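# Pour hazelnuts from bowl into glass jar

## Task

Transfer all of the hazelnuts out of the small bowl and into the open glass jar (pouring is allowed). Afterwards set the bowl back so it rests directly on the table, either way up. The jar has to finish upright and resting directly on the table. Releasing or dropping the bowl or the jar while nothing lies within a few millimetres beneath it counts as failure. Nothing counts as done if it stays in place only because the robot holds it. At the end, open the hand and withdraw.

## Robot and tools

Robot: one six-joint arm carrying a five-finger right hand. There is a force-torque sensor at the flange and a single camera, cam_wrist (616x616 fisheye), mounted on the wrist. No other arm exists, so every row controls this one arm and hand.

Scene frame: the origin sits on the table top below the arm base. +z is up and +x points away from the base. +y is to the left when facing along +x. Results report the hand point position in metres and its orientation as a wxyz quaternion in this frame, plus linear (m/s) and angular (rad/s) velocity. At long reach the printed position can be slightly off.

Hand point: a spot fixed to the palm, 0.05 m in front of it, where the index pad and thumb tip meet in a pinch. Its own axes are +z along the straightened fingers, +y outward from the palm face, and +x across the palm toward the little finger. Straight fingers extend 0.06-0.07 m past the point. A bracket on the little-finger side of the wrist sticks out and can strike objects. With the thumb turned fully in front, the hand can wrap objects 0.035-0.08 m wide, which then lie across the palm. Turn the thumb before reaching the object.

The row (14 numbers, each in [-1, 1]), used by both execute_actions and move: dx, dy, dz, rx, ry, rz, little, ring, middle, index, thumb_bend, thumb_turn, force_limit, speed.
- dx..rz are an offset, not a pose. They are expressed in the hand point's own axes and measured from the hand point pose shown in the most recent result. Before any result has shown it, and for a second call within the same reply, they are measured from where the arm is when the call starts. 1.0 equals 0.6 m of translation or 180 degrees. rx, ry, rz form a single rotation vector. Every row in an action uses that same reference; rows do not add up. All zeros means go back to the reference pose, so it is not a wait.
- The four finger values and thumb_bend are absolute targets: +1 is straight/open and -1 is fully curled/bent. thumb_turn: +1 sits beside the palm, -1 faces the fingers. A pinch is roughly index -0.22, thumb_bend -0.75, thumb_turn -0.57.
- force_limit maps linearly from about 0 N at -1 to 10 N at +1 at the fingertip (15 N for the two thumb motors). It only stops closing. speed runs from almost zero at -1 to full at +1, and full speed covers a finger's travel in 0.6 s. Close slowly (speed -0.9 or below) for a gentle grip.
- Each control step clips the commanded pose to within 100 mm and 16 degrees of the measured one. Arm motion trails the commands by about 0.17 s.

Tools:
- execute_actions: actions is a list of at most one item. An empty list just observes. {"rows": [...], "steps": n} runs up to 15 steps of 1/30 s, one row per step, and the final row repeats. {"steps": n} alone waits up to 300 steps, counted from the previous result. Optional pictures (boolean) asks for images. An action needs at least 3 steps; the last 3 are held back and run while you compose your next reply.
- move: target is one row. It drives the hand point in a straight line toward the offset pose over 0.5-10 s. speed is in m/s, from 0.002 to 0.5 (default 0.25), and turning is capped at twice that in rad/s. stop_force, in N from 9 to 40 and optional, ends the path when the push against the motion reaches that level, then backs off two steps. Use it slowly for approaching surfaces. Leave it out when moving away from contact, and do not trust it on rotating moves. Its result adds a move: line giving the ending (done, off_target, moving, held, fault, contact), the limits that acted (paced = pose clipped, held = some steps blocked), and the distance from the target.
- wait: seconds, 0 to 10.
- zoom_image: camera "cam_wrist", region [x0, y0, x1, y1] in image pixels, at most 504x504.
- show_instructions: shows the reference image pages.
- finished_scene: scene = the number of the scene to end. This cannot be undone.

Result lines: the state line gives the pose and velocities. "Hand target" is the pose the controller is currently heading for. HELD marks steps where the clearance check withheld a command, and "pose unreachable" means that check altered or blocked one. hand_measured, hand_stopped_by (moving, target, force, stalled, fault) and hand_load_n list the six motors in row order. A lost grip appears only as loads dropping to about 0. Wrist force and torque are in the hand point axes, and each axis saturates near 50 N. Joint torque readings are noisy and offset. MOTOR HOT appears from 70 °C, and at 85 °C an over-temperature stop occurs.

Fingers: a motor moves only when its target changes by 0.01 or more. Repeating the same numbers keeps a grip. To loosen, send a target more open than hand_measured.

Avoid: the arm is stiff, so pushing even slightly past a firm contact can fault it. A joint over its torque limit, or 150 N of external force, halts the arm for 10 s. Fast motion makes impacts harder. Do not drop or slam objects, knock anything off the table, or let go of the bowl or the jar while it lacks support underneath. Loose items may occasionally get nudged. The simulation keeps running while you think.

Each tool is called as name(argument=value, ...), one argument or row to a line, values as JSON.

## Session

execute_actions(
  actions=[],
)

Scene clock: 0.00 s of 6000.00 s.
end_effector_position=(+0.6633, +0.0316, +0.3687) hand_measured=(+1.000, +1.000, +1.000, +1.000, +1.000, +1.000) hand_load_n=(+0.0, +0.0, +0.0, +0.0, +0.0, +0.0) hand_stopped_by=(target, target, target, target, target, target) hand_force_limit=0.00 hand_speed=-0.80 end_effector_quat_wxyz=(+0.047, +0.826, +0.554, -0.095) end_effector_velocity=(-0.000, -0.000, +0.000) end_effector_angular_velocity=(-0.000, -0.001, -0.003)
Joint positions: [ 0.434 -0.814  0.949  1.377  2.157  0.656]
Joint velocities: [ 0.     0.    -0.     0.     0.     0.003]
Joint torques (N m, as the arm reports them, + toward a larger angle): no reading
Wrist force (N, on the end effector, along its own x y z axes, offset not removed): no reading
Wrist torque (N m, same axes, about the end effector's origin, offset not removed): no reading
Hand target: +0.663, +0.032, +0.369; +0.047, +0.826, +0.554, -0.095

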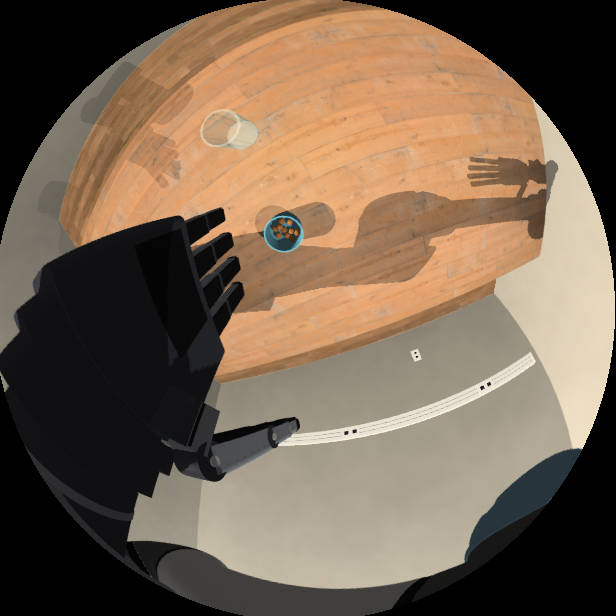

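move(
  target=[0.043,-0.272,0.39,-0.3546,0.3925,0.4793,1,1,1,1,1,-0.2,0,0.5],
  speed=0.35,
)

Scene clock: 6.73 s of 6000.00 s.
end_effector_position=(+0.4980, +0.0753, +0.1387) hand_measured=(+1.000, +1.000, +1.000, +1.000, +1.000, -0.200) hand_load_n=(+0.0, +0.0, +0.0, +0.0, +0.0, +0.0) hand_stopped_by=(target, target, target, target, target, target) hand_force_limit=0.00 hand_speed=0.50 end_effector_quat_wxyz=(+0.173, +0.720, -0.194, +0.643) end_effector_velocity=(+0.000, +0.000, -0.001) end_effector_angular_velocity=(-0.005, -0.013, -0.005)
Joint positions: [ 0.415 -0.566  2.179 -2.049  2.244  1.112]
Joint velocities: [-0.001  0.014 -0.005 -0.027 -0.003 -0.008]
Joint torques (N m, as the arm reports them, + toward a larger angle): [  5.94 -23.83  -5.08  -3.06  -3.    -2.59]
Wrist force (N, on the end effector, along its own x y z axes, offset not removed): [-4.2 -1.9 -2.1]
Wrist torque (N m, same axes, about the end effector's origin, offset not removed): [-0.05 0.84 -0.59]
Hand target: +0.498, +0.075, +0.139; +0.174, +0.720, -0.194, +0.644
Off the commanded pose: 0.001 m, 0 deg.
Kept back: nothing.
move: done

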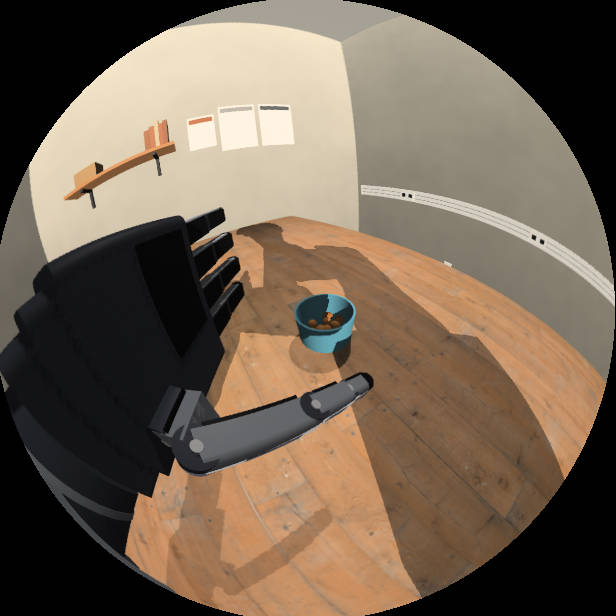

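move(
  target=[-0.167,0.015,0.08,0,0,0,1,1,1,1,1,-1,0,0.5],
  speed=0.12,
)

Scene clock: 8.50 s of 6000.00 s.
end_effector_position=(+0.5250, +0.0494, +0.0341) hand_measured=(+1.000, +1.000, +1.000, +1.000, +1.000, -1.000) hand_load_n=(+0.0, +0.0, +0.0, +0.0, +0.0, +0.0) hand_stopped_by=(target, target, target, target, target, target) hand_force_limit=0.00 hand_speed=0.50 end_effector_quat_wxyz=(+0.173, +0.720, -0.194, +0.643) end_effector_velocity=(+0.001, -0.000, -0.003) end_effector_angular_velocity=(-0.000, +0.000, +0.000)
Joint positions: [ 0.246 -0.37   2.006 -2.026  2.089  1.194]
Joint velocities: [-0.003  0.005 -0.006  0.002 -0.003  0.001]
Joint torques (N m, as the arm reports them, + toward a larger angle): [  6.74 -24.17  -2.43   0.12  -3.02   2.48]
Wrist force (N, on the end effector, along its own x y z axes, offset not removed): [2.2 -2.1 -4.4]
Wrist torque (N m, same axes, about the end effector's origin, offset not removed): [0.08 -0.37 0.00]
Hand target: +0.525, +0.049, +0.034; +0.173, +0.720, -0.194, +0.643
Off the commanded pose: 0.000 m, 0 deg.
Kept back: nothing.
move: done

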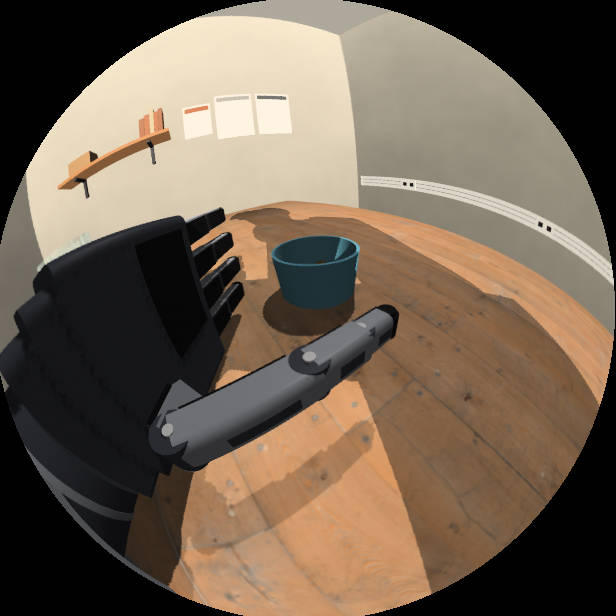

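move(
  target=[0.008,0.02,0.125,0,0,0,1,1,1,1,1,-1,0,0.5],
  speed=0.06,
)

Scene clock: 10.47 s of 6000.00 s.
end_effector_position=(+0.5836, +0.0016, +0.0305) hand_measured=(+1.000, +1.000, +1.000, +1.000, +1.000, -1.000) hand_load_n=(+0.0, +0.0, +0.0, +0.0, +0.0, +0.0) hand_stopped_by=(target, target, target, target, target, target) hand_force_limit=0.00 hand_speed=0.50 end_effector_quat_wxyz=(+0.173, +0.720, -0.194, +0.643) end_effector_velocity=(+0.002, -0.002, -0.000) end_effector_angular_velocity=(+0.001, +0.001, +0.000)
Joint positions: [ 0.147 -0.451  1.942 -1.863  1.998  1.236]
Joint velocities: [-0.003 -0.003 -0.002  0.007 -0.003  0.002]
Joint torques (N m, as the arm reports them, + toward a larger angle): [  6.49 -52.77  -4.39   0.07  -2.86   2.58]
Wrist force (N, on the end effector, along its own x y z axes, offset not removed): [1.9 -4.2 1.9]
Wrist torque (N m, same axes, about the end effector's origin, offset not removed): [-0.77 -0.10 -0.24]
Hand target: +0.584, +0.001, +0.030; +0.173, +0.720, -0.194, +0.643
Off the commanded pose: 0.000 m, 0 deg.
Kept back: nothing.
move: done

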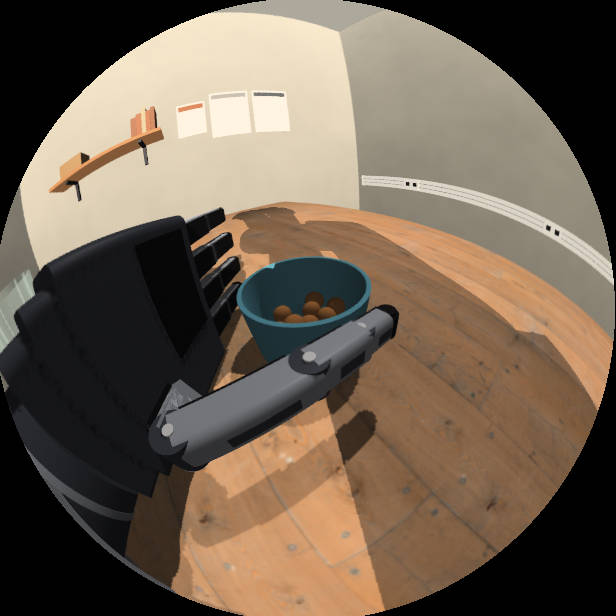

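move(
  target=[0.001,0.006,0.02,0,0,0,1,1,1,1,1,-1,0,0.5],
  speed=0.03,
)

move(
  target=[0,0,0,0,0,0,1,1,-0.4,-0.4,1,-1,0.2,-0.7],
)

move(
  target=[0,0,0,0,0,0,1,1,-0.4,-0.5,0.6,-1,0.3,-0.8],
)

move(
  target=[0.007,0,0,0,0,0,1,1,-0.4,-0.5,0.6,-1,0.3,-0.8],
  speed=0.02,
)

Scene clock: 11.53 s of 6000.00 s.
end_effector_position=(+0.5919, -0.0073, +0.0298) hand_measured=(+1.000, +1.000, +1.000, +1.000, +1.000, -1.000) hand_load_n=(+0.0, +0.0, +0.0, +0.0, +0.0, +0.0) hand_stopped_by=(target, target, target, target, target, target) hand_force_limit=0.00 hand_speed=0.50 end_effector_quat_wxyz=(+0.173, +0.720, -0.194, +0.643) end_effector_velocity=(+0.001, -0.002, -0.000) end_effector_angular_velocity=(+0.001, +0.001, +0.000)
Joint positions: [ 0.131 -0.462  1.932 -1.839  1.982  1.243]
Joint velocities: [-0.003 -0.002 -0.002  0.006 -0.003  0.002]
Joint torques (N m, as the arm reports them, + toward a larger angle): [  6.81 -51.64  -4.69   0.17  -2.88   2.53]
Wrist force (N, on the end effector, along its own x y z axes, offset not removed): [-1.9 -2.0 -1.9]
Wrist torque (N m, same axes, about the end effector's origin, offset not removed): [0.03 0.27 -0.29]
Hand target: +0.592, -0.008, +0.030; +0.173, +0.720, -0.194, +0.643
Off the commanded pose: 0.000 m, 0 deg.
Kept back: nothing.
move: done

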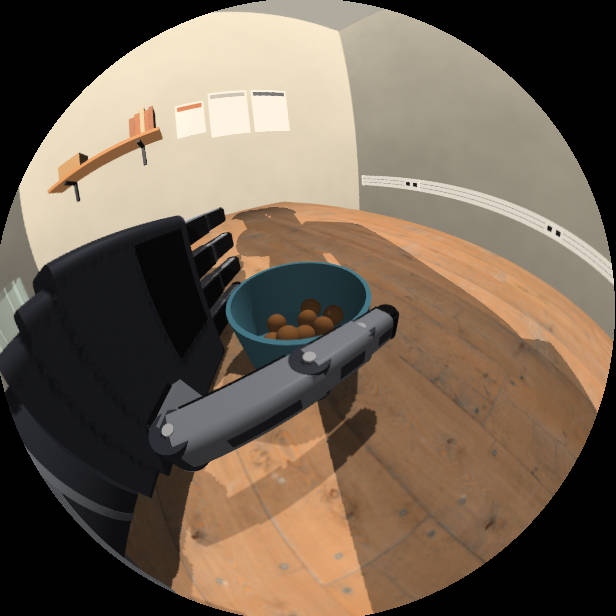

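Scene clock: 13.07 s of 6000.00 s.
end_effector_position=(+0.5919, -0.0073, +0.0298) hand_measured=(+1.000, +1.000, +0.370, +0.370, +1.002, -1.000) hand_load_n=(+0.0, +0.0, +6.0, +7.0, +2.5, +0.0) hand_stopped_by=(target, target, force, force, target, target) hand_force_limit=0.20 hand_speed=-0.70 end_effector_quat_wxyz=(+0.173, +0.720, -0.194, +0.643) end_effector_velocity=(+0.000, -0.000, -0.000) end_effector_angular_velocity=(-0.001, +0.000, -0.000)
Joint positions: [ 0.131 -0.462  1.932 -1.839  1.982  1.243]
Joint velocities: [-0.     0.    -0.001  0.    -0.    -0.001]
Joint torques (N m, as the arm reports them, + toward a larger angle): [ 32.67 -27.29   8.6   -2.77   1.65  -2.36]
Wrist force (N, on the end effector, along its own x y z axes, offset not removed): [-1.3 -5.9 3.7]
Wrist torque (N m, same axes, about the end effector's origin, offset not removed): [-1.10 0.15 -0.49]
Hand target: +0.592, -0.007, +0.030; +0.173, +0.720, -0.194, +0.643
Off the commanded pose: 0.000 m, 0 deg.
Kept back: nothing.
move: done

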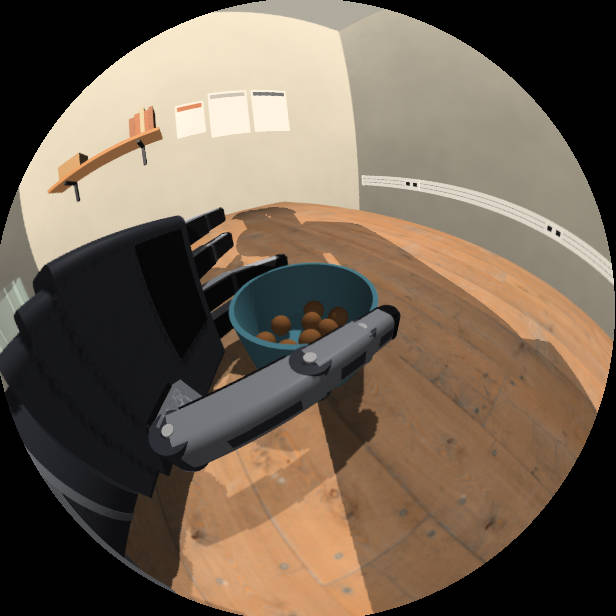

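Scene clock: 13.60 s of 6000.00 s.
end_effector_position=(+0.5919, -0.0073, +0.0298) hand_measured=(+1.000, +1.000, +0.370, +0.370, +0.970, -1.000) hand_load_n=(+0.0, +0.0, +7.0, +7.5, +9.5, +0.0) hand_stopped_by=(target, target, force, force, force, target) hand_force_limit=0.30 hand_speed=-0.80 end_effector_quat_wxyz=(+0.173, +0.720, -0.194, +0.643) end_effector_velocity=(-0.000, -0.000, +0.000) end_effector_angular_velocity=(-0.002, +0.001, +0.000)
Joint positions: [ 0.131 -0.462  1.932 -1.839  1.982  1.243]
Joint velocities: [-0.     0.     0.    -0.001  0.    -0.002]
Joint torques (N m, as the arm reports them, + toward a larger angle): [ 32.29 -26.82   8.1   -2.61   1.57  -2.47]
Wrist force (N, on the end effector, along its own x y z axes, offset not removed): [-1.9 2.0 -3.0]
Wrist torque (N m, same axes, about the end effector's origin, offset not removed): [0.58 0.47 -0.07]
Hand target: +0.592, -0.007, +0.030; +0.173, +0.720, -0.194, +0.643
Off the commanded pose: 0.000 m, 0 deg.
Kept back: nothing.
move: done

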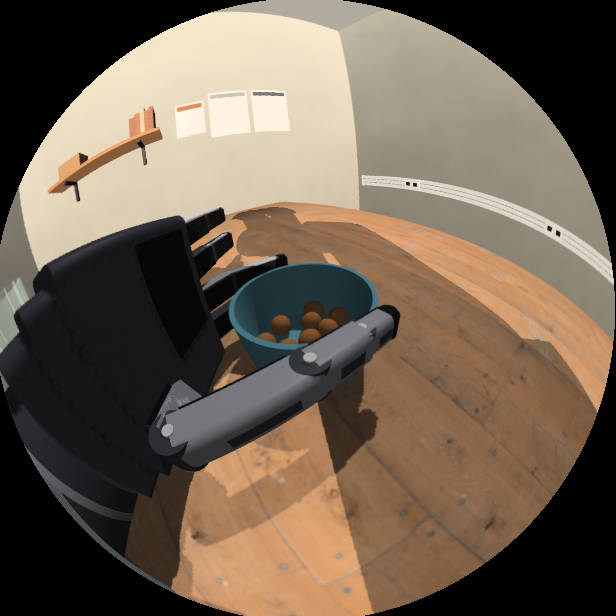

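Scene clock: 14.30 s of 6000.00 s.
end_effector_position=(+0.5923, -0.0075, +0.0336) hand_measured=(+1.000, +1.000, +0.370, +0.370, +0.970, -1.000) hand_load_n=(+0.0, +0.0, +7.0, +7.5, +9.5, +0.0) hand_stopped_by=(target, target, force, force, force, target) hand_force_limit=0.30 hand_speed=-0.80 end_effector_quat_wxyz=(+0.173, +0.720, -0.194, +0.643) end_effector_velocity=(-0.000, -0.000, +0.002) end_effector_angular_velocity=(+0.000, +0.000, -0.000)
Joint positions: [ 0.133 -0.472  1.938 -1.836  1.984  1.242]
Joint velocities: [ 0.001 -0.006  0.004  0.001  0.002 -0.   ]
Joint torques (N m, as the arm reports them, + toward a larger angle): [ 32.15 -52.97   9.31   0.04   1.9   -2.47]
Wrist force (N, on the end effector, along its own x y z axes, offset not removed): [-1.2 -2.3 -4.3]
Wrist torque (N m, same axes, about the end effector's origin, offset not removed): [0.08 0.34 0.05]
Hand target: +0.592, -0.008, +0.034; +0.173, +0.720, -0.194, +0.643
Off the commanded pose: 0.000 m, 0 deg.
Kept back: nothing.
move: done

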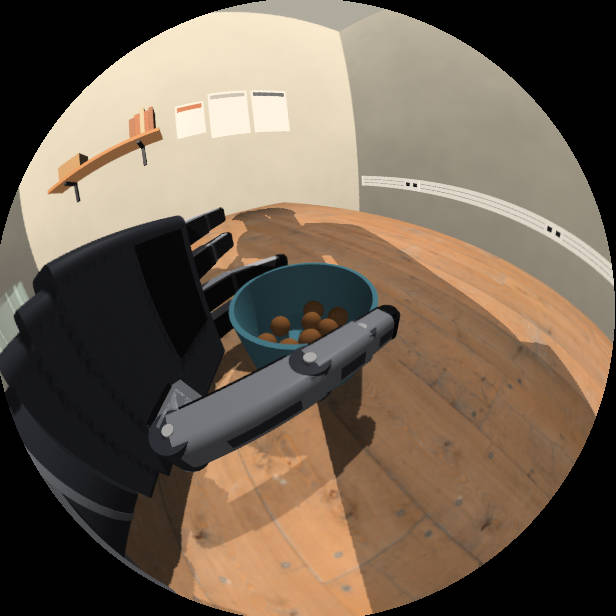

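Lift while yawing +30° about vertical, then move across.

move(
  target=[0.36,0,0,0.1657,0,-0.0185,1,1,-0.4,-0.5,0.6,-1,0.3,-0.8],
  speed=0.15,
)

move(
  target=[0.003,-0.57,0.02,0,0,0.25,1,1,-0.4,-0.5,0.6,-1,0.3,-0.8],
  speed=0.15,
)

Scene clock: 16.90 s of 6000.00 s.
end_effector_position=(+0.6128, -0.0196, +0.2478) hand_measured=(+1.000, +1.000, +0.370, +0.370, +0.970, -1.000) hand_load_n=(+0.0, +0.0, +7.0, +7.5, +9.5, +0.0) hand_stopped_by=(target, target, force, force, force, target) hand_force_limit=0.30 hand_speed=-0.80 end_effector_quat_wxyz=(+0.001, +0.746, -0.001, +0.666) end_effector_velocity=(+0.000, -0.000, +0.003) end_effector_angular_velocity=(+0.002, +0.003, +0.009)
Joint positions: [-0.015 -1.178  2.357 -1.378  1.349  1.242]
Joint velocities: [-0.004 -0.014  0.002  0.018 -0.012  0.   ]
Joint torques (N m, as the arm reports them, + toward a larger angle): [  1.35 -46.56   4.45   0.42  -2.65  -2.38]
Wrist force (N, on the end effector, along its own x y z axes, offset not removed): [-4.8 -3.1 0.8]
Wrist torque (N m, same axes, about the end effector's origin, offset not removed): [-0.39 0.73 -0.49]
Hand target: +0.613, -0.020, +0.248; +0.000, +0.746, -0.001, +0.666
Off the commanded pose: 0.001 m, 0 deg.
Kept back: nothing.
move: done

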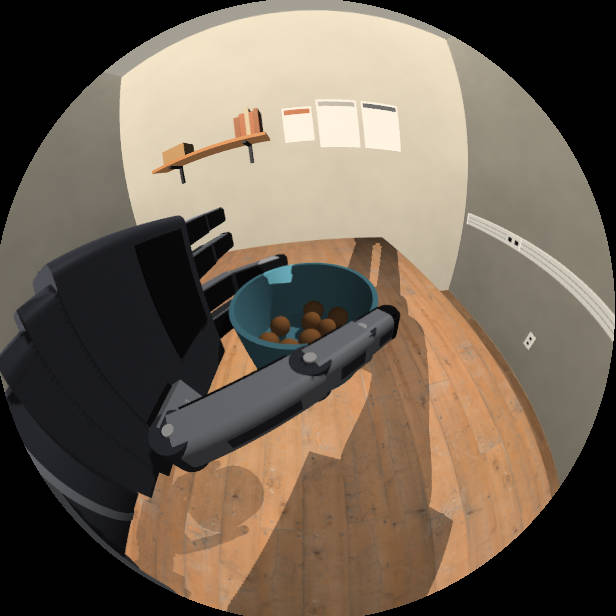

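Scene clock: 20.13 s of 6000.00 s.
end_effector_position=(+0.6261, +0.3216, +0.2486) hand_measured=(+1.000, +1.000, +0.370, +0.370, +0.970, -1.000) hand_load_n=(+0.0, +0.0, +6.5, +7.5, +9.5, +0.0) hand_stopped_by=(target, target, force, force, force, target) hand_force_limit=0.30 hand_speed=-0.80 end_effector_quat_wxyz=(-0.254, +0.689, -0.286, +0.616) end_effector_velocity=(+0.000, +0.003, -0.000) end_effector_angular_velocity=(+0.005, +0.001, -0.001)
Joint positions: [ 0.694 -0.799  1.891 -1.31   2.043  1.88 ]
Joint velocities: [ 0.004  0.004 -0.007  0.003  0.005  0.004]
Joint torques (N m, as the arm reports them, + toward a larger angle): [ 32.59 -28.08 -16.12  -0.11   1.32   2.57]
Wrist force (N, on the end effector, along its own x y z axes, offset not removed): [1.0 2.6 -0.6]
Wrist torque (N m, same axes, about the end effector's origin, offset not removed): [0.42 -0.11 0.14]
Hand target: +0.626, +0.322, +0.249; -0.254, +0.689, -0.286, +0.616
Off the commanded pose: 0.001 m, 0 deg.
Kept back: nothing.
move: done

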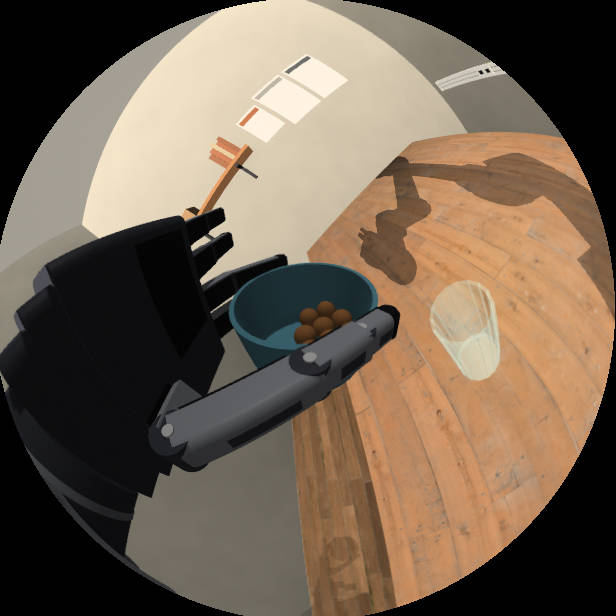

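move(
  target=[0.012,0.106,0.025,0,0,0.09,1,1,-0.4,-0.5,0.6,-1,0.3,-0.8],
  speed=0.07,
)

zoom_image(
  camera="cam_wrist",
  region=[260,180,560,430],
)

Scene clock: 22.80 s of 6000.00 s.
end_effector_position=(+0.6363, +0.2718, +0.2075) hand_measured=(+1.000, +1.000, +0.370, +0.370, +0.970, -1.000) hand_load_n=(+0.0, +0.0, +6.5, +7.5, +9.5, +0.0) hand_stopped_by=(target, target, force, force, force, target) hand_force_limit=0.30 hand_speed=-0.80 end_effector_quat_wxyz=(-0.338, +0.642, -0.380, +0.574) end_effector_velocity=(+0.000, -0.002, -0.002) end_effector_angular_velocity=(+0.011, -0.000, -0.000)
Joint positions: [ 0.533 -0.824  1.993 -1.373  1.886  2.198]
Joint velocities: [-0.007 -0.     0.004 -0.003 -0.008  0.012]
Joint torques (N m, as the arm reports them, + toward a larger angle): [  7.96 -53.33   0.94  -2.81  -3.3    2.58]
Wrist force (N, on the end effector, along its own x y z axes, offset not removed): [-2.6 -0.3 -2.0]
Wrist torque (N m, same axes, about the end effector's origin, offset not removed): [0.12 0.30 -0.25]
Hand target: +0.636, +0.272, +0.207; -0.338, +0.641, -0.380, +0.574
Off the commanded pose: 0.000 m, 0 deg.
Kept back: nothing.
move: done

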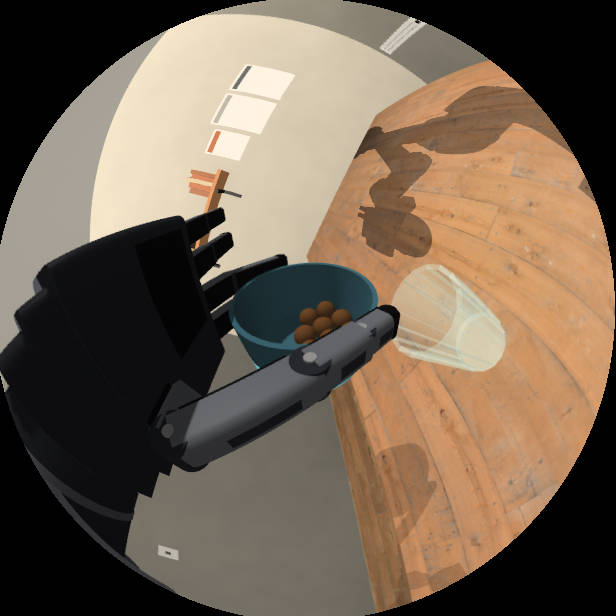

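Region (260, 180, 560, 430) of cam_wrist's 616x616 image, scaled by 1.680, with more detail than that image has.

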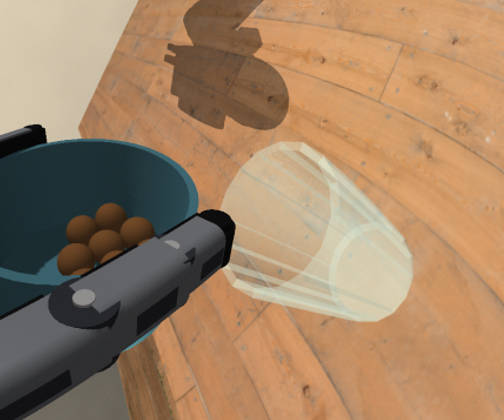

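move(
  target=[-0.004,0.015,0.003,0,0,0.07,1,1,-0.4,-0.5,0.6,-1,0.3,-0.8],
  speed=0.05,
)

Scene clock: 25.53 s of 6000.00 s.
end_effector_position=(+0.6371, +0.2696, +0.1984) hand_measured=(+1.000, +1.000, +0.370, +0.370, +0.970, -1.000) hand_load_n=(+0.0, +0.0, +6.5, +7.5, +9.5, -0.5) hand_stopped_by=(target, target, force, force, force, target) hand_force_limit=0.30 hand_speed=-0.80 end_effector_quat_wxyz=(-0.398, +0.597, -0.447, +0.534) end_effector_velocity=(-0.000, -0.000, -0.001) end_effector_angular_velocity=(+0.018, +0.000, -0.002)
Joint positions: [ 0.491 -0.826  2.018 -1.393  1.845  2.425]
Joint velocities: [-0.004  0.001  0.001 -0.002 -0.004  0.019]
Joint torques (N m, as the arm reports them, + toward a larger angle): [  7.65 -27.15   0.49  -3.17  -3.17   2.42]
Wrist force (N, on the end effector, along its own x y z axes, offset not removed): [-3.3 -2.1 2.3]
Wrist torque (N m, same axes, about the end effector's origin, offset not removed): [-0.45 0.58 -0.32]
Hand target: +0.637, +0.270, +0.198; -0.399, +0.596, -0.448, +0.534
Off the commanded pose: 0.000 m, 0 deg.
Kept back: nothing.
move: done

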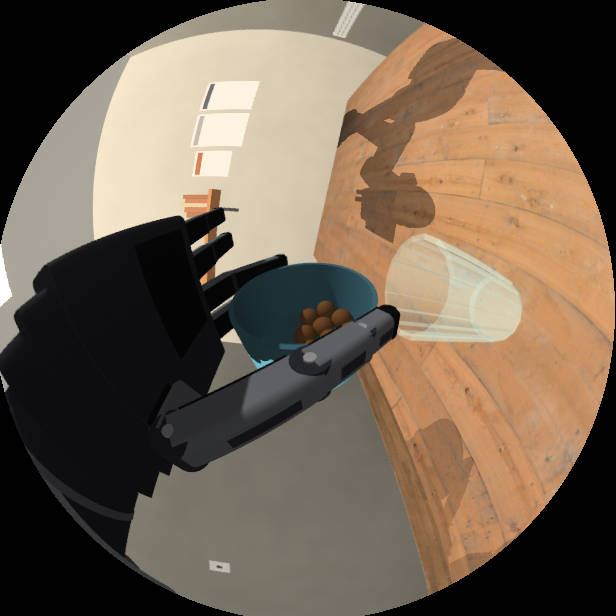

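move(
  target=[0.007,0.018,0.003,0,0,0.035,1,1,-0.4,-0.5,0.6,-1,0.3,-0.8],
  speed=0.03,
)

Scene clock: 27.80 s of 6000.00 s.
end_effector_position=(+0.6378, +0.2627, +0.1893) hand_measured=(+1.000, +1.000, +0.370, +0.370, +0.970, -1.000) hand_load_n=(+0.0, +0.0, +6.5, +7.5, +9.5, -0.5) hand_stopped_by=(target, target, force, force, force, target) hand_force_limit=0.30 hand_speed=-0.80 end_effector_quat_wxyz=(-0.426, +0.572, -0.479, +0.512) end_effector_velocity=(+0.001, -0.001, -0.001) end_effector_angular_velocity=(+0.017, -0.001, -0.002)
Joint positions: [ 0.453 -0.822  2.035 -1.413  1.808  2.541]
Joint velocities: [-0.006  0.001  0.002 -0.004 -0.007  0.018]
Joint torques (N m, as the arm reports them, + toward a larger angle): [  8.29 -25.5    2.22  -2.89  -3.26   2.92]
Wrist force (N, on the end effector, along its own x y z axes, offset not removed): [-3.4 -1.4 2.9]
Wrist torque (N m, same axes, about the end effector's origin, offset not removed): [-0.51 0.42 -0.62]
Hand target: +0.638, +0.263, +0.189; -0.427, +0.571, -0.479, +0.512
Off the commanded pose: 0.000 m, 0 deg.
Kept back: nothing.
move: done

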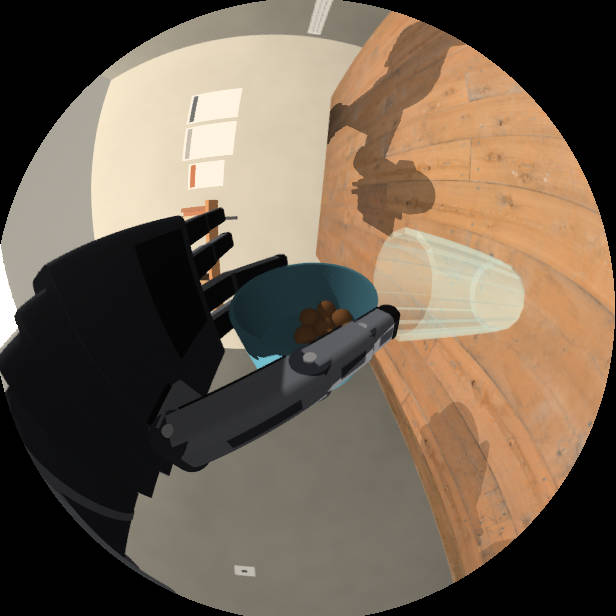

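move(
  target=[0.006,0,0,0,0,0.045,1,1,-0.4,-0.5,0.6,-1,0.3,-0.8],
  speed=0.02,
)

Scene clock: 31.73 s of 6000.00 s.
end_effector_position=(+0.6379, +0.2592, +0.1899) hand_measured=(+1.000, +1.000, +0.370, +0.370, +0.970, -1.000) hand_load_n=(+0.0, +0.0, +7.0, +7.5, +9.5, -0.5) hand_stopped_by=(target, target, force, force, force, target) hand_force_limit=0.30 hand_speed=-0.80 end_effector_quat_wxyz=(-0.461, +0.537, -0.518, +0.481) end_effector_velocity=(+0.000, -0.000, +0.000) end_effector_angular_velocity=(+0.012, -0.001, -0.002)
Joint positions: [ 0.426 -0.833  2.055 -1.421  1.781  2.686]
Joint velocities: [-0.002 -0.001  0.002 -0.001 -0.002  0.013]
Joint torques (N m, as the arm reports them, + toward a larger angle): [  8.66 -52.67   1.33  -2.84  -3.08   2.45]
Wrist force (N, on the end effector, along its own x y z axes, offset not removed): [0.0 0.2 -0.7]
Wrist torque (N m, same axes, about the end effector's origin, offset not removed): [0.05 0.25 -0.26]
Hand target: +0.638, +0.259, +0.190; -0.461, +0.536, -0.518, +0.481
Off the commanded pose: 0.000 m, 0 deg.
Kept back: nothing.
move: done

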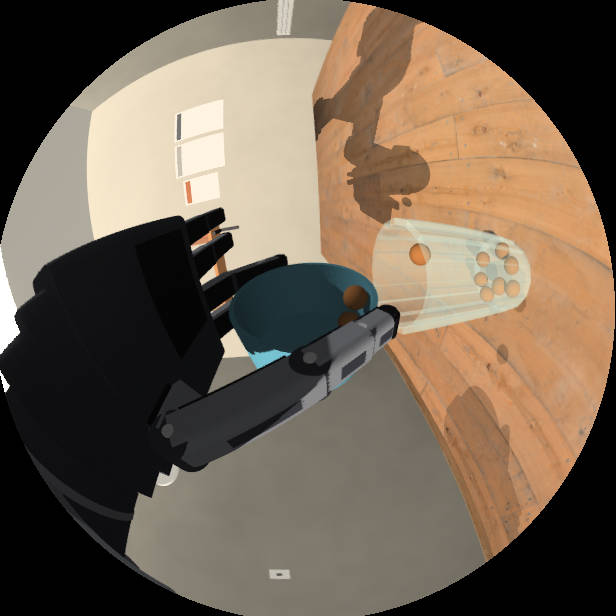

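move(
  target=[0.015,-0.008,0,0,0,0.07,1,1,-0.4,-0.5,0.6,-1,0.3,-0.8],
  speed=0.05,
)

Scene clock: 34.47 s of 6000.00 s.
end_effector_position=(+0.6384, +0.2505, +0.1950) hand_measured=(+1.000, +1.000, +0.370, +0.370, +0.970, -1.000) hand_load_n=(+0.0, +0.0, +7.0, +7.5, +9.5, -0.5) hand_stopped_by=(target, target, force, force, force, target) hand_force_limit=0.30 hand_speed=-0.80 end_effector_quat_wxyz=(+0.510, -0.477, +0.573, -0.428) end_effector_velocity=(+0.000, -0.001, +0.000) end_effector_angular_velocity=(+0.017, -0.000, -0.002)
Joint positions: [ 0.38  -0.856  2.088 -1.429  1.736  2.913]
Joint velocities: [-0.004 -0.001  0.002 -0.001 -0.004  0.018]
Joint torques (N m, as the arm reports them, + toward a larger angle): [  7.12 -51.94   2.16  -2.85  -2.89   2.6 ]
Wrist force (N, on the end effector, along its own x y z axes, offset not removed): [0.2 -0.4 -5.4]
Wrist torque (N m, same axes, about the end effector's origin, offset not removed): [0.10 0.26 -0.44]
Hand target: +0.638, +0.250, +0.195; +0.511, -0.477, +0.573, -0.428
Off the commanded pose: 0.000 m, 0 deg.
Kept back: nothing.
move: done

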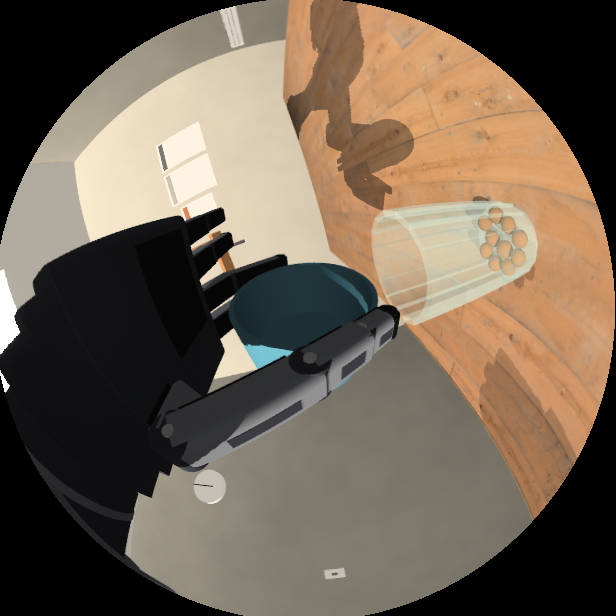

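move(
  target=[0.37,-0.15,0,0,0,-0.557,1,1,-0.4,-0.5,0.6,-1,0.3,-0.8],
  speed=0.3,
)

move(
  target=[-0.33,0,0.05,0,0,0,1,1,-0.4,-0.5,0.6,-1,0.3,-0.8],
  speed=0.15,
)

move(
  target=[-0.03,0,0,0,0,0,1,1,-0.4,-0.5,0.6,-1,0.3,-0.8],
  speed=0.008,
  stop_force=9,
)

Scene clock: 38.23 s of 6000.00 s.
end_effector_position=(+0.6430, +0.0165, +0.2437) hand_measured=(+1.000, +1.000, +0.370, +0.370, +0.970, -1.000) hand_load_n=(+0.0, +0.0, +7.0, +7.5, +9.5, +0.0) hand_stopped_by=(target, target, force, force, force, target) hand_force_limit=0.30 hand_speed=-0.80 end_effector_quat_wxyz=(+0.001, +0.746, -0.002, +0.666) end_effector_velocity=(+0.001, -0.002, +0.000) end_effector_angular_velocity=(-0.016, -0.001, +0.003)
Joint positions: [ 0.095 -1.104  2.248 -1.339  1.457  1.221]
Joint velocities: [-0.006 -0.001  0.001 -0.001 -0.007 -0.015]
Joint torques (N m, as the arm reports them, + toward a larger angle): [  3.23 -48.39   1.95  -2.78  -2.83  -2.63]
Wrist force (N, on the end effector, along its own x y z axes, offset not removed): [-3.3 -2.2 1.2]
Wrist torque (N m, same axes, about the end effector's origin, offset not removed): [-0.34 0.41 -0.42]
Hand target: +0.643, +0.016, +0.244; +0.001, +0.746, -0.001, +0.666
Off the commanded pose: 0.000 m, 0 deg.
Kept back: nothing.
move: done

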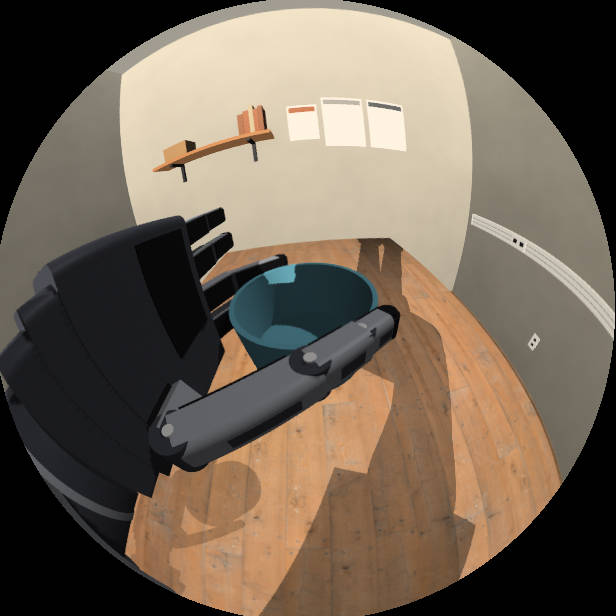

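Scene clock: 40.20 s of 6000.00 s.
end_effector_position=(+0.6510, +0.0169, +0.0441) hand_measured=(+1.000, +1.000, +0.370, +0.370, +0.970, -1.000) hand_load_n=(+0.0, +0.0, +7.0, +7.5, +9.5, +0.0) hand_stopped_by=(target, target, force, force, force, target) hand_force_limit=0.30 hand_speed=-0.80 end_effector_quat_wxyz=(+0.001, +0.746, -0.002, +0.666) end_effector_velocity=(+0.000, +0.000, -0.003) end_effector_angular_velocity=(+0.001, +0.001, +0.000)
Joint positions: [-0.05  -0.588  2.011 -1.623  1.315  1.25 ]
Joint velocities: [-0.001  0.007 -0.005 -0.001 -0.001  0.001]
Joint torques (N m, as the arm reports them, + toward a larger angle): [  5.21 -26.74  -4.6   -2.48  -2.85   2.4 ]
Wrist force (N, on the end effector, along its own x y z axes, offset not removed): [0.2 -1.4 -4.4]
Wrist torque (N m, same axes, about the end effector's origin, offset not removed): [0.17 0.19 0.08]
Hand target: +0.651, +0.017, +0.044; +0.001, +0.746, -0.002, +0.666
Off the commanded pose: 0.001 m, 0 deg.
Kept back: nothing.
move: done

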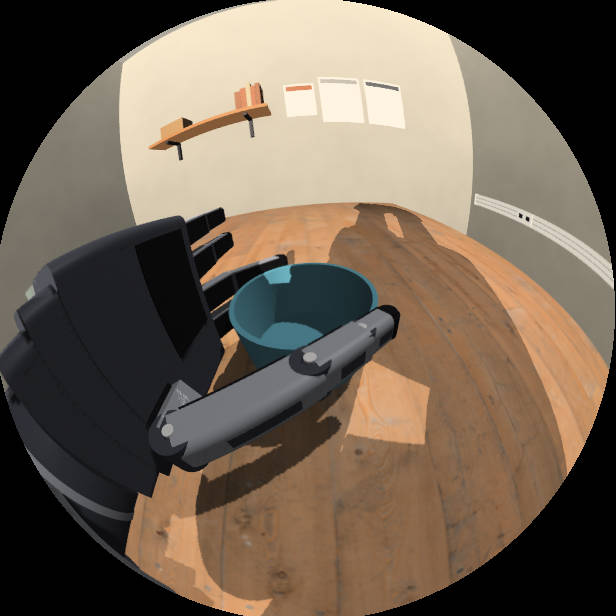

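Scene clock: 42.50 s of 6000.00 s.
end_effector_position=(+0.6494, +0.0169, +0.0290) hand_measured=(+1.000, +1.000, +0.370, +0.370, +0.970, -1.000) hand_load_n=(+0.0, +0.0, +7.0, +7.5, +9.5, -4.0) hand_stopped_by=(target, target, force, force, force, target) hand_force_limit=0.30 hand_speed=-0.80 end_effector_quat_wxyz=(+0.001, +0.746, -0.002, +0.666) end_effector_velocity=(-0.000, -0.000, +0.002) end_effector_angular_velocity=(-0.000, +0.003, -0.000)
Joint positions: [-0.061 -0.551  1.989 -1.639  1.304  1.253]
Joint velocities: [ 0.002 -0.007  0.004  0.005  0.003 -0.001]
Joint torques (N m, as the arm reports them, + toward a larger angle): [ 27.9  -47.71  10.67   2.64   2.54   2.92]
Wrist force (N, on the end effector, along its own x y z axes, offset not removed): [8.2 1.3 -4.2]
Wrist torque (N m, same axes, about the end effector's origin, offset not removed): [0.54 0.25 -0.04]
Hand target: +0.649, +0.017, +0.029; +0.001, +0.746, -0.002, +0.666
Off the commanded pose: 0.003 m, 0 deg.
Kept back: nothing.
move: contact

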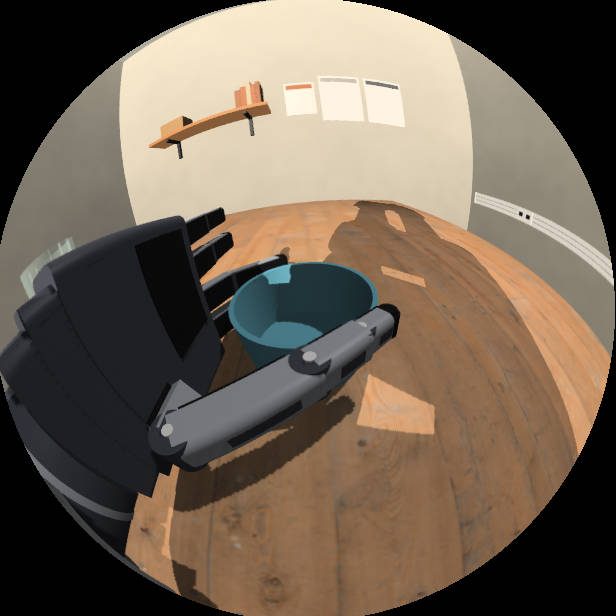

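move(
  target=[0.001,0,0,0,0,0,1,1,1,1,1,-1,0.3,-0.3],
)

move(
  target=[0,-0.015,-0.17,0,0,0,1,1,1,1,1,-1,0.3,-0.3],
  speed=0.15,
)

move(
  target=[0.34,-0.25,-0.17,0,-0.15,0,1,1,1,1,1,0,0.3,-0.3],
)

Scene clock: 43.57 s of 6000.00 s.
end_effector_position=(+0.6494, +0.0169, +0.0295) hand_measured=(+1.000, +1.000, +1.000, +1.000, +1.000, -1.000) hand_load_n=(+0.0, +0.0, +0.0, +0.0, +0.0, +0.0) hand_stopped_by=(target, target, target, target, target, target) hand_force_limit=0.30 hand_speed=-0.30 end_effector_quat_wxyz=(+0.001, +0.746, -0.002, +0.666) end_effector_velocity=(+0.000, -0.000, +0.000) end_effector_angular_velocity=(-0.002, -0.000, +0.000)
Joint positions: [-0.06  -0.553  1.99  -1.638  1.305  1.252]
Joint velocities: [-0.    -0.    -0.    -0.    -0.001 -0.001]
Joint torques (N m, as the arm reports them, + toward a larger angle): [ 27.93 -52.72   9.89   0.58  -2.91  -2.35]
Wrist force (N, on the end effector, along its own x y z axes, offset not removed): [-1.4 -2.0 -2.1]
Wrist torque (N m, same axes, about the end effector's origin, offset not removed): [0.07 0.25 -0.32]
Hand target: +0.649, +0.017, +0.030; +0.001, +0.746, -0.002, +0.666
Off the commanded pose: 0.000 m, 0 deg.
Kept back: nothing.
move: done

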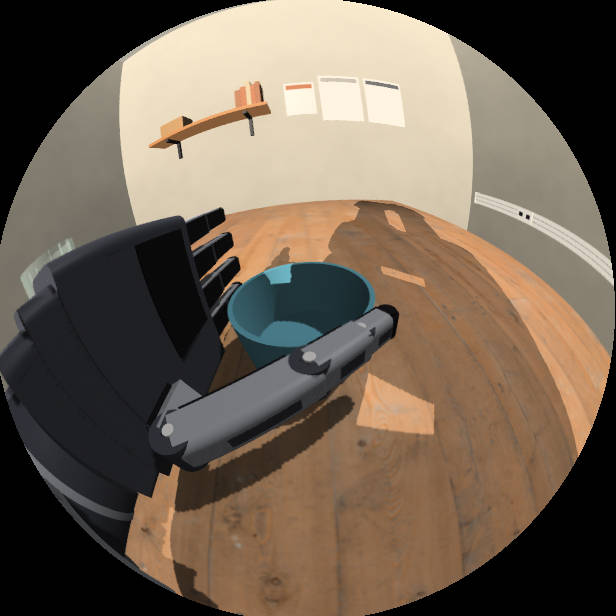

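Scene clock: 44.90 s of 6000.00 s.
end_effector_position=(+0.5485, +0.0262, +0.0408) hand_measured=(+1.000, +1.000, +1.000, +1.000, +1.000, -1.000) hand_load_n=(+0.0, +0.0, +0.0, +0.0, +0.0, +0.0) hand_stopped_by=(target, target, target, target, target, target) hand_force_limit=0.30 hand_speed=-0.30 end_effector_quat_wxyz=(+0.001, +0.746, -0.002, +0.666) end_effector_velocity=(-0.003, +0.000, +0.000) end_effector_angular_velocity=(+0.001, -0.001, -0.000)
Joint positions: [-0.116 -0.485  2.227 -1.947  1.25   1.264]
Joint velocities: [-0.003  0.005  0.006 -0.012 -0.003  0.002]
Joint torques (N m, as the arm reports them, + toward a larger angle): [  2.39 -21.49  14.56  -2.36  -3.     2.63]
Wrist force (N, on the end effector, along its own x y z axes, offset not removed): [-1.3 -1.5 -4.0]
Wrist torque (N m, same axes, about the end effector's origin, offset not removed): [-0.15 0.50 -0.12]
Hand target: +0.548, +0.026, +0.041; +0.001, +0.746, -0.002, +0.666
Off the commanded pose: 0.000 m, 0 deg.
Kept back: nothing.
move: done

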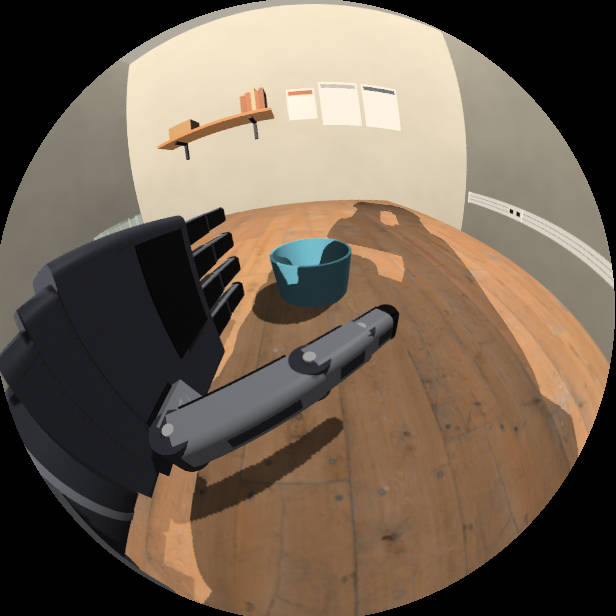

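Scene clock: 46.83 s of 6000.00 s.
end_effector_position=(+0.4701, +0.1755, +0.2553) hand_measured=(+1.000, +1.000, +1.000, +1.000, +1.000, +0.000) hand_load_n=(+0.0, +0.0, +0.0, +0.0, +0.0, +0.0) hand_stopped_by=(target, target, target, target, target, target) hand_force_limit=0.30 hand_speed=-0.30 end_effector_quat_wxyz=(+0.000, +0.880, -0.001, +0.475) end_effector_velocity=(-0.001, +0.001, -0.001) end_effector_angular_velocity=(+0.001, +0.018, -0.004)
Joint positions: [ 0.676 -1.099  2.191 -0.792  2.183  1.368]
Joint velocities: [ 0.005  0.002 -0.016  0.035  0.011  0.016]
Joint torques (N m, as the arm reports them, + toward a larger angle): [ 26.91 -17.87 -15.93   1.42   2.08   2.63]
Wrist force (N, on the end effector, along its own x y z axes, offset not removed): [3.4 -1.1 -3.0]
Wrist torque (N m, same axes, about the end effector's origin, offset not removed): [-0.06 -0.17 -0.07]
Hand target: +0.470, +0.176, +0.255; +0.000, +0.881, -0.001, +0.474
Off the commanded pose: 0.001 m, 0 deg.
Kept back: nothing.
move: done

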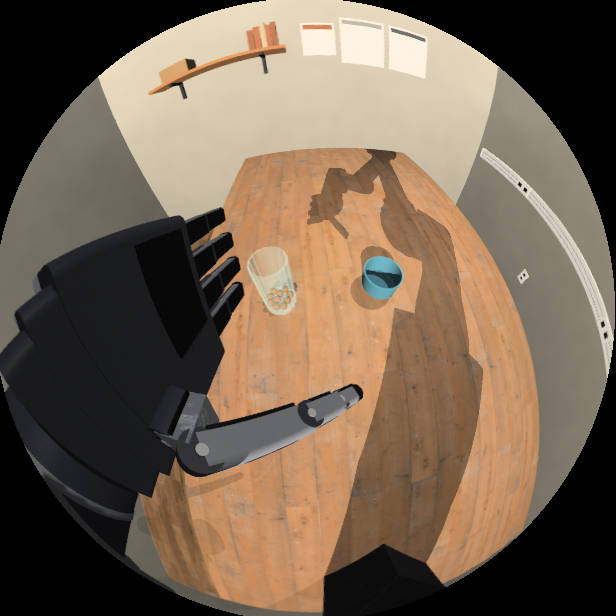

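finished_scene(
  scene=2,
)

The scene is finished: the task was done.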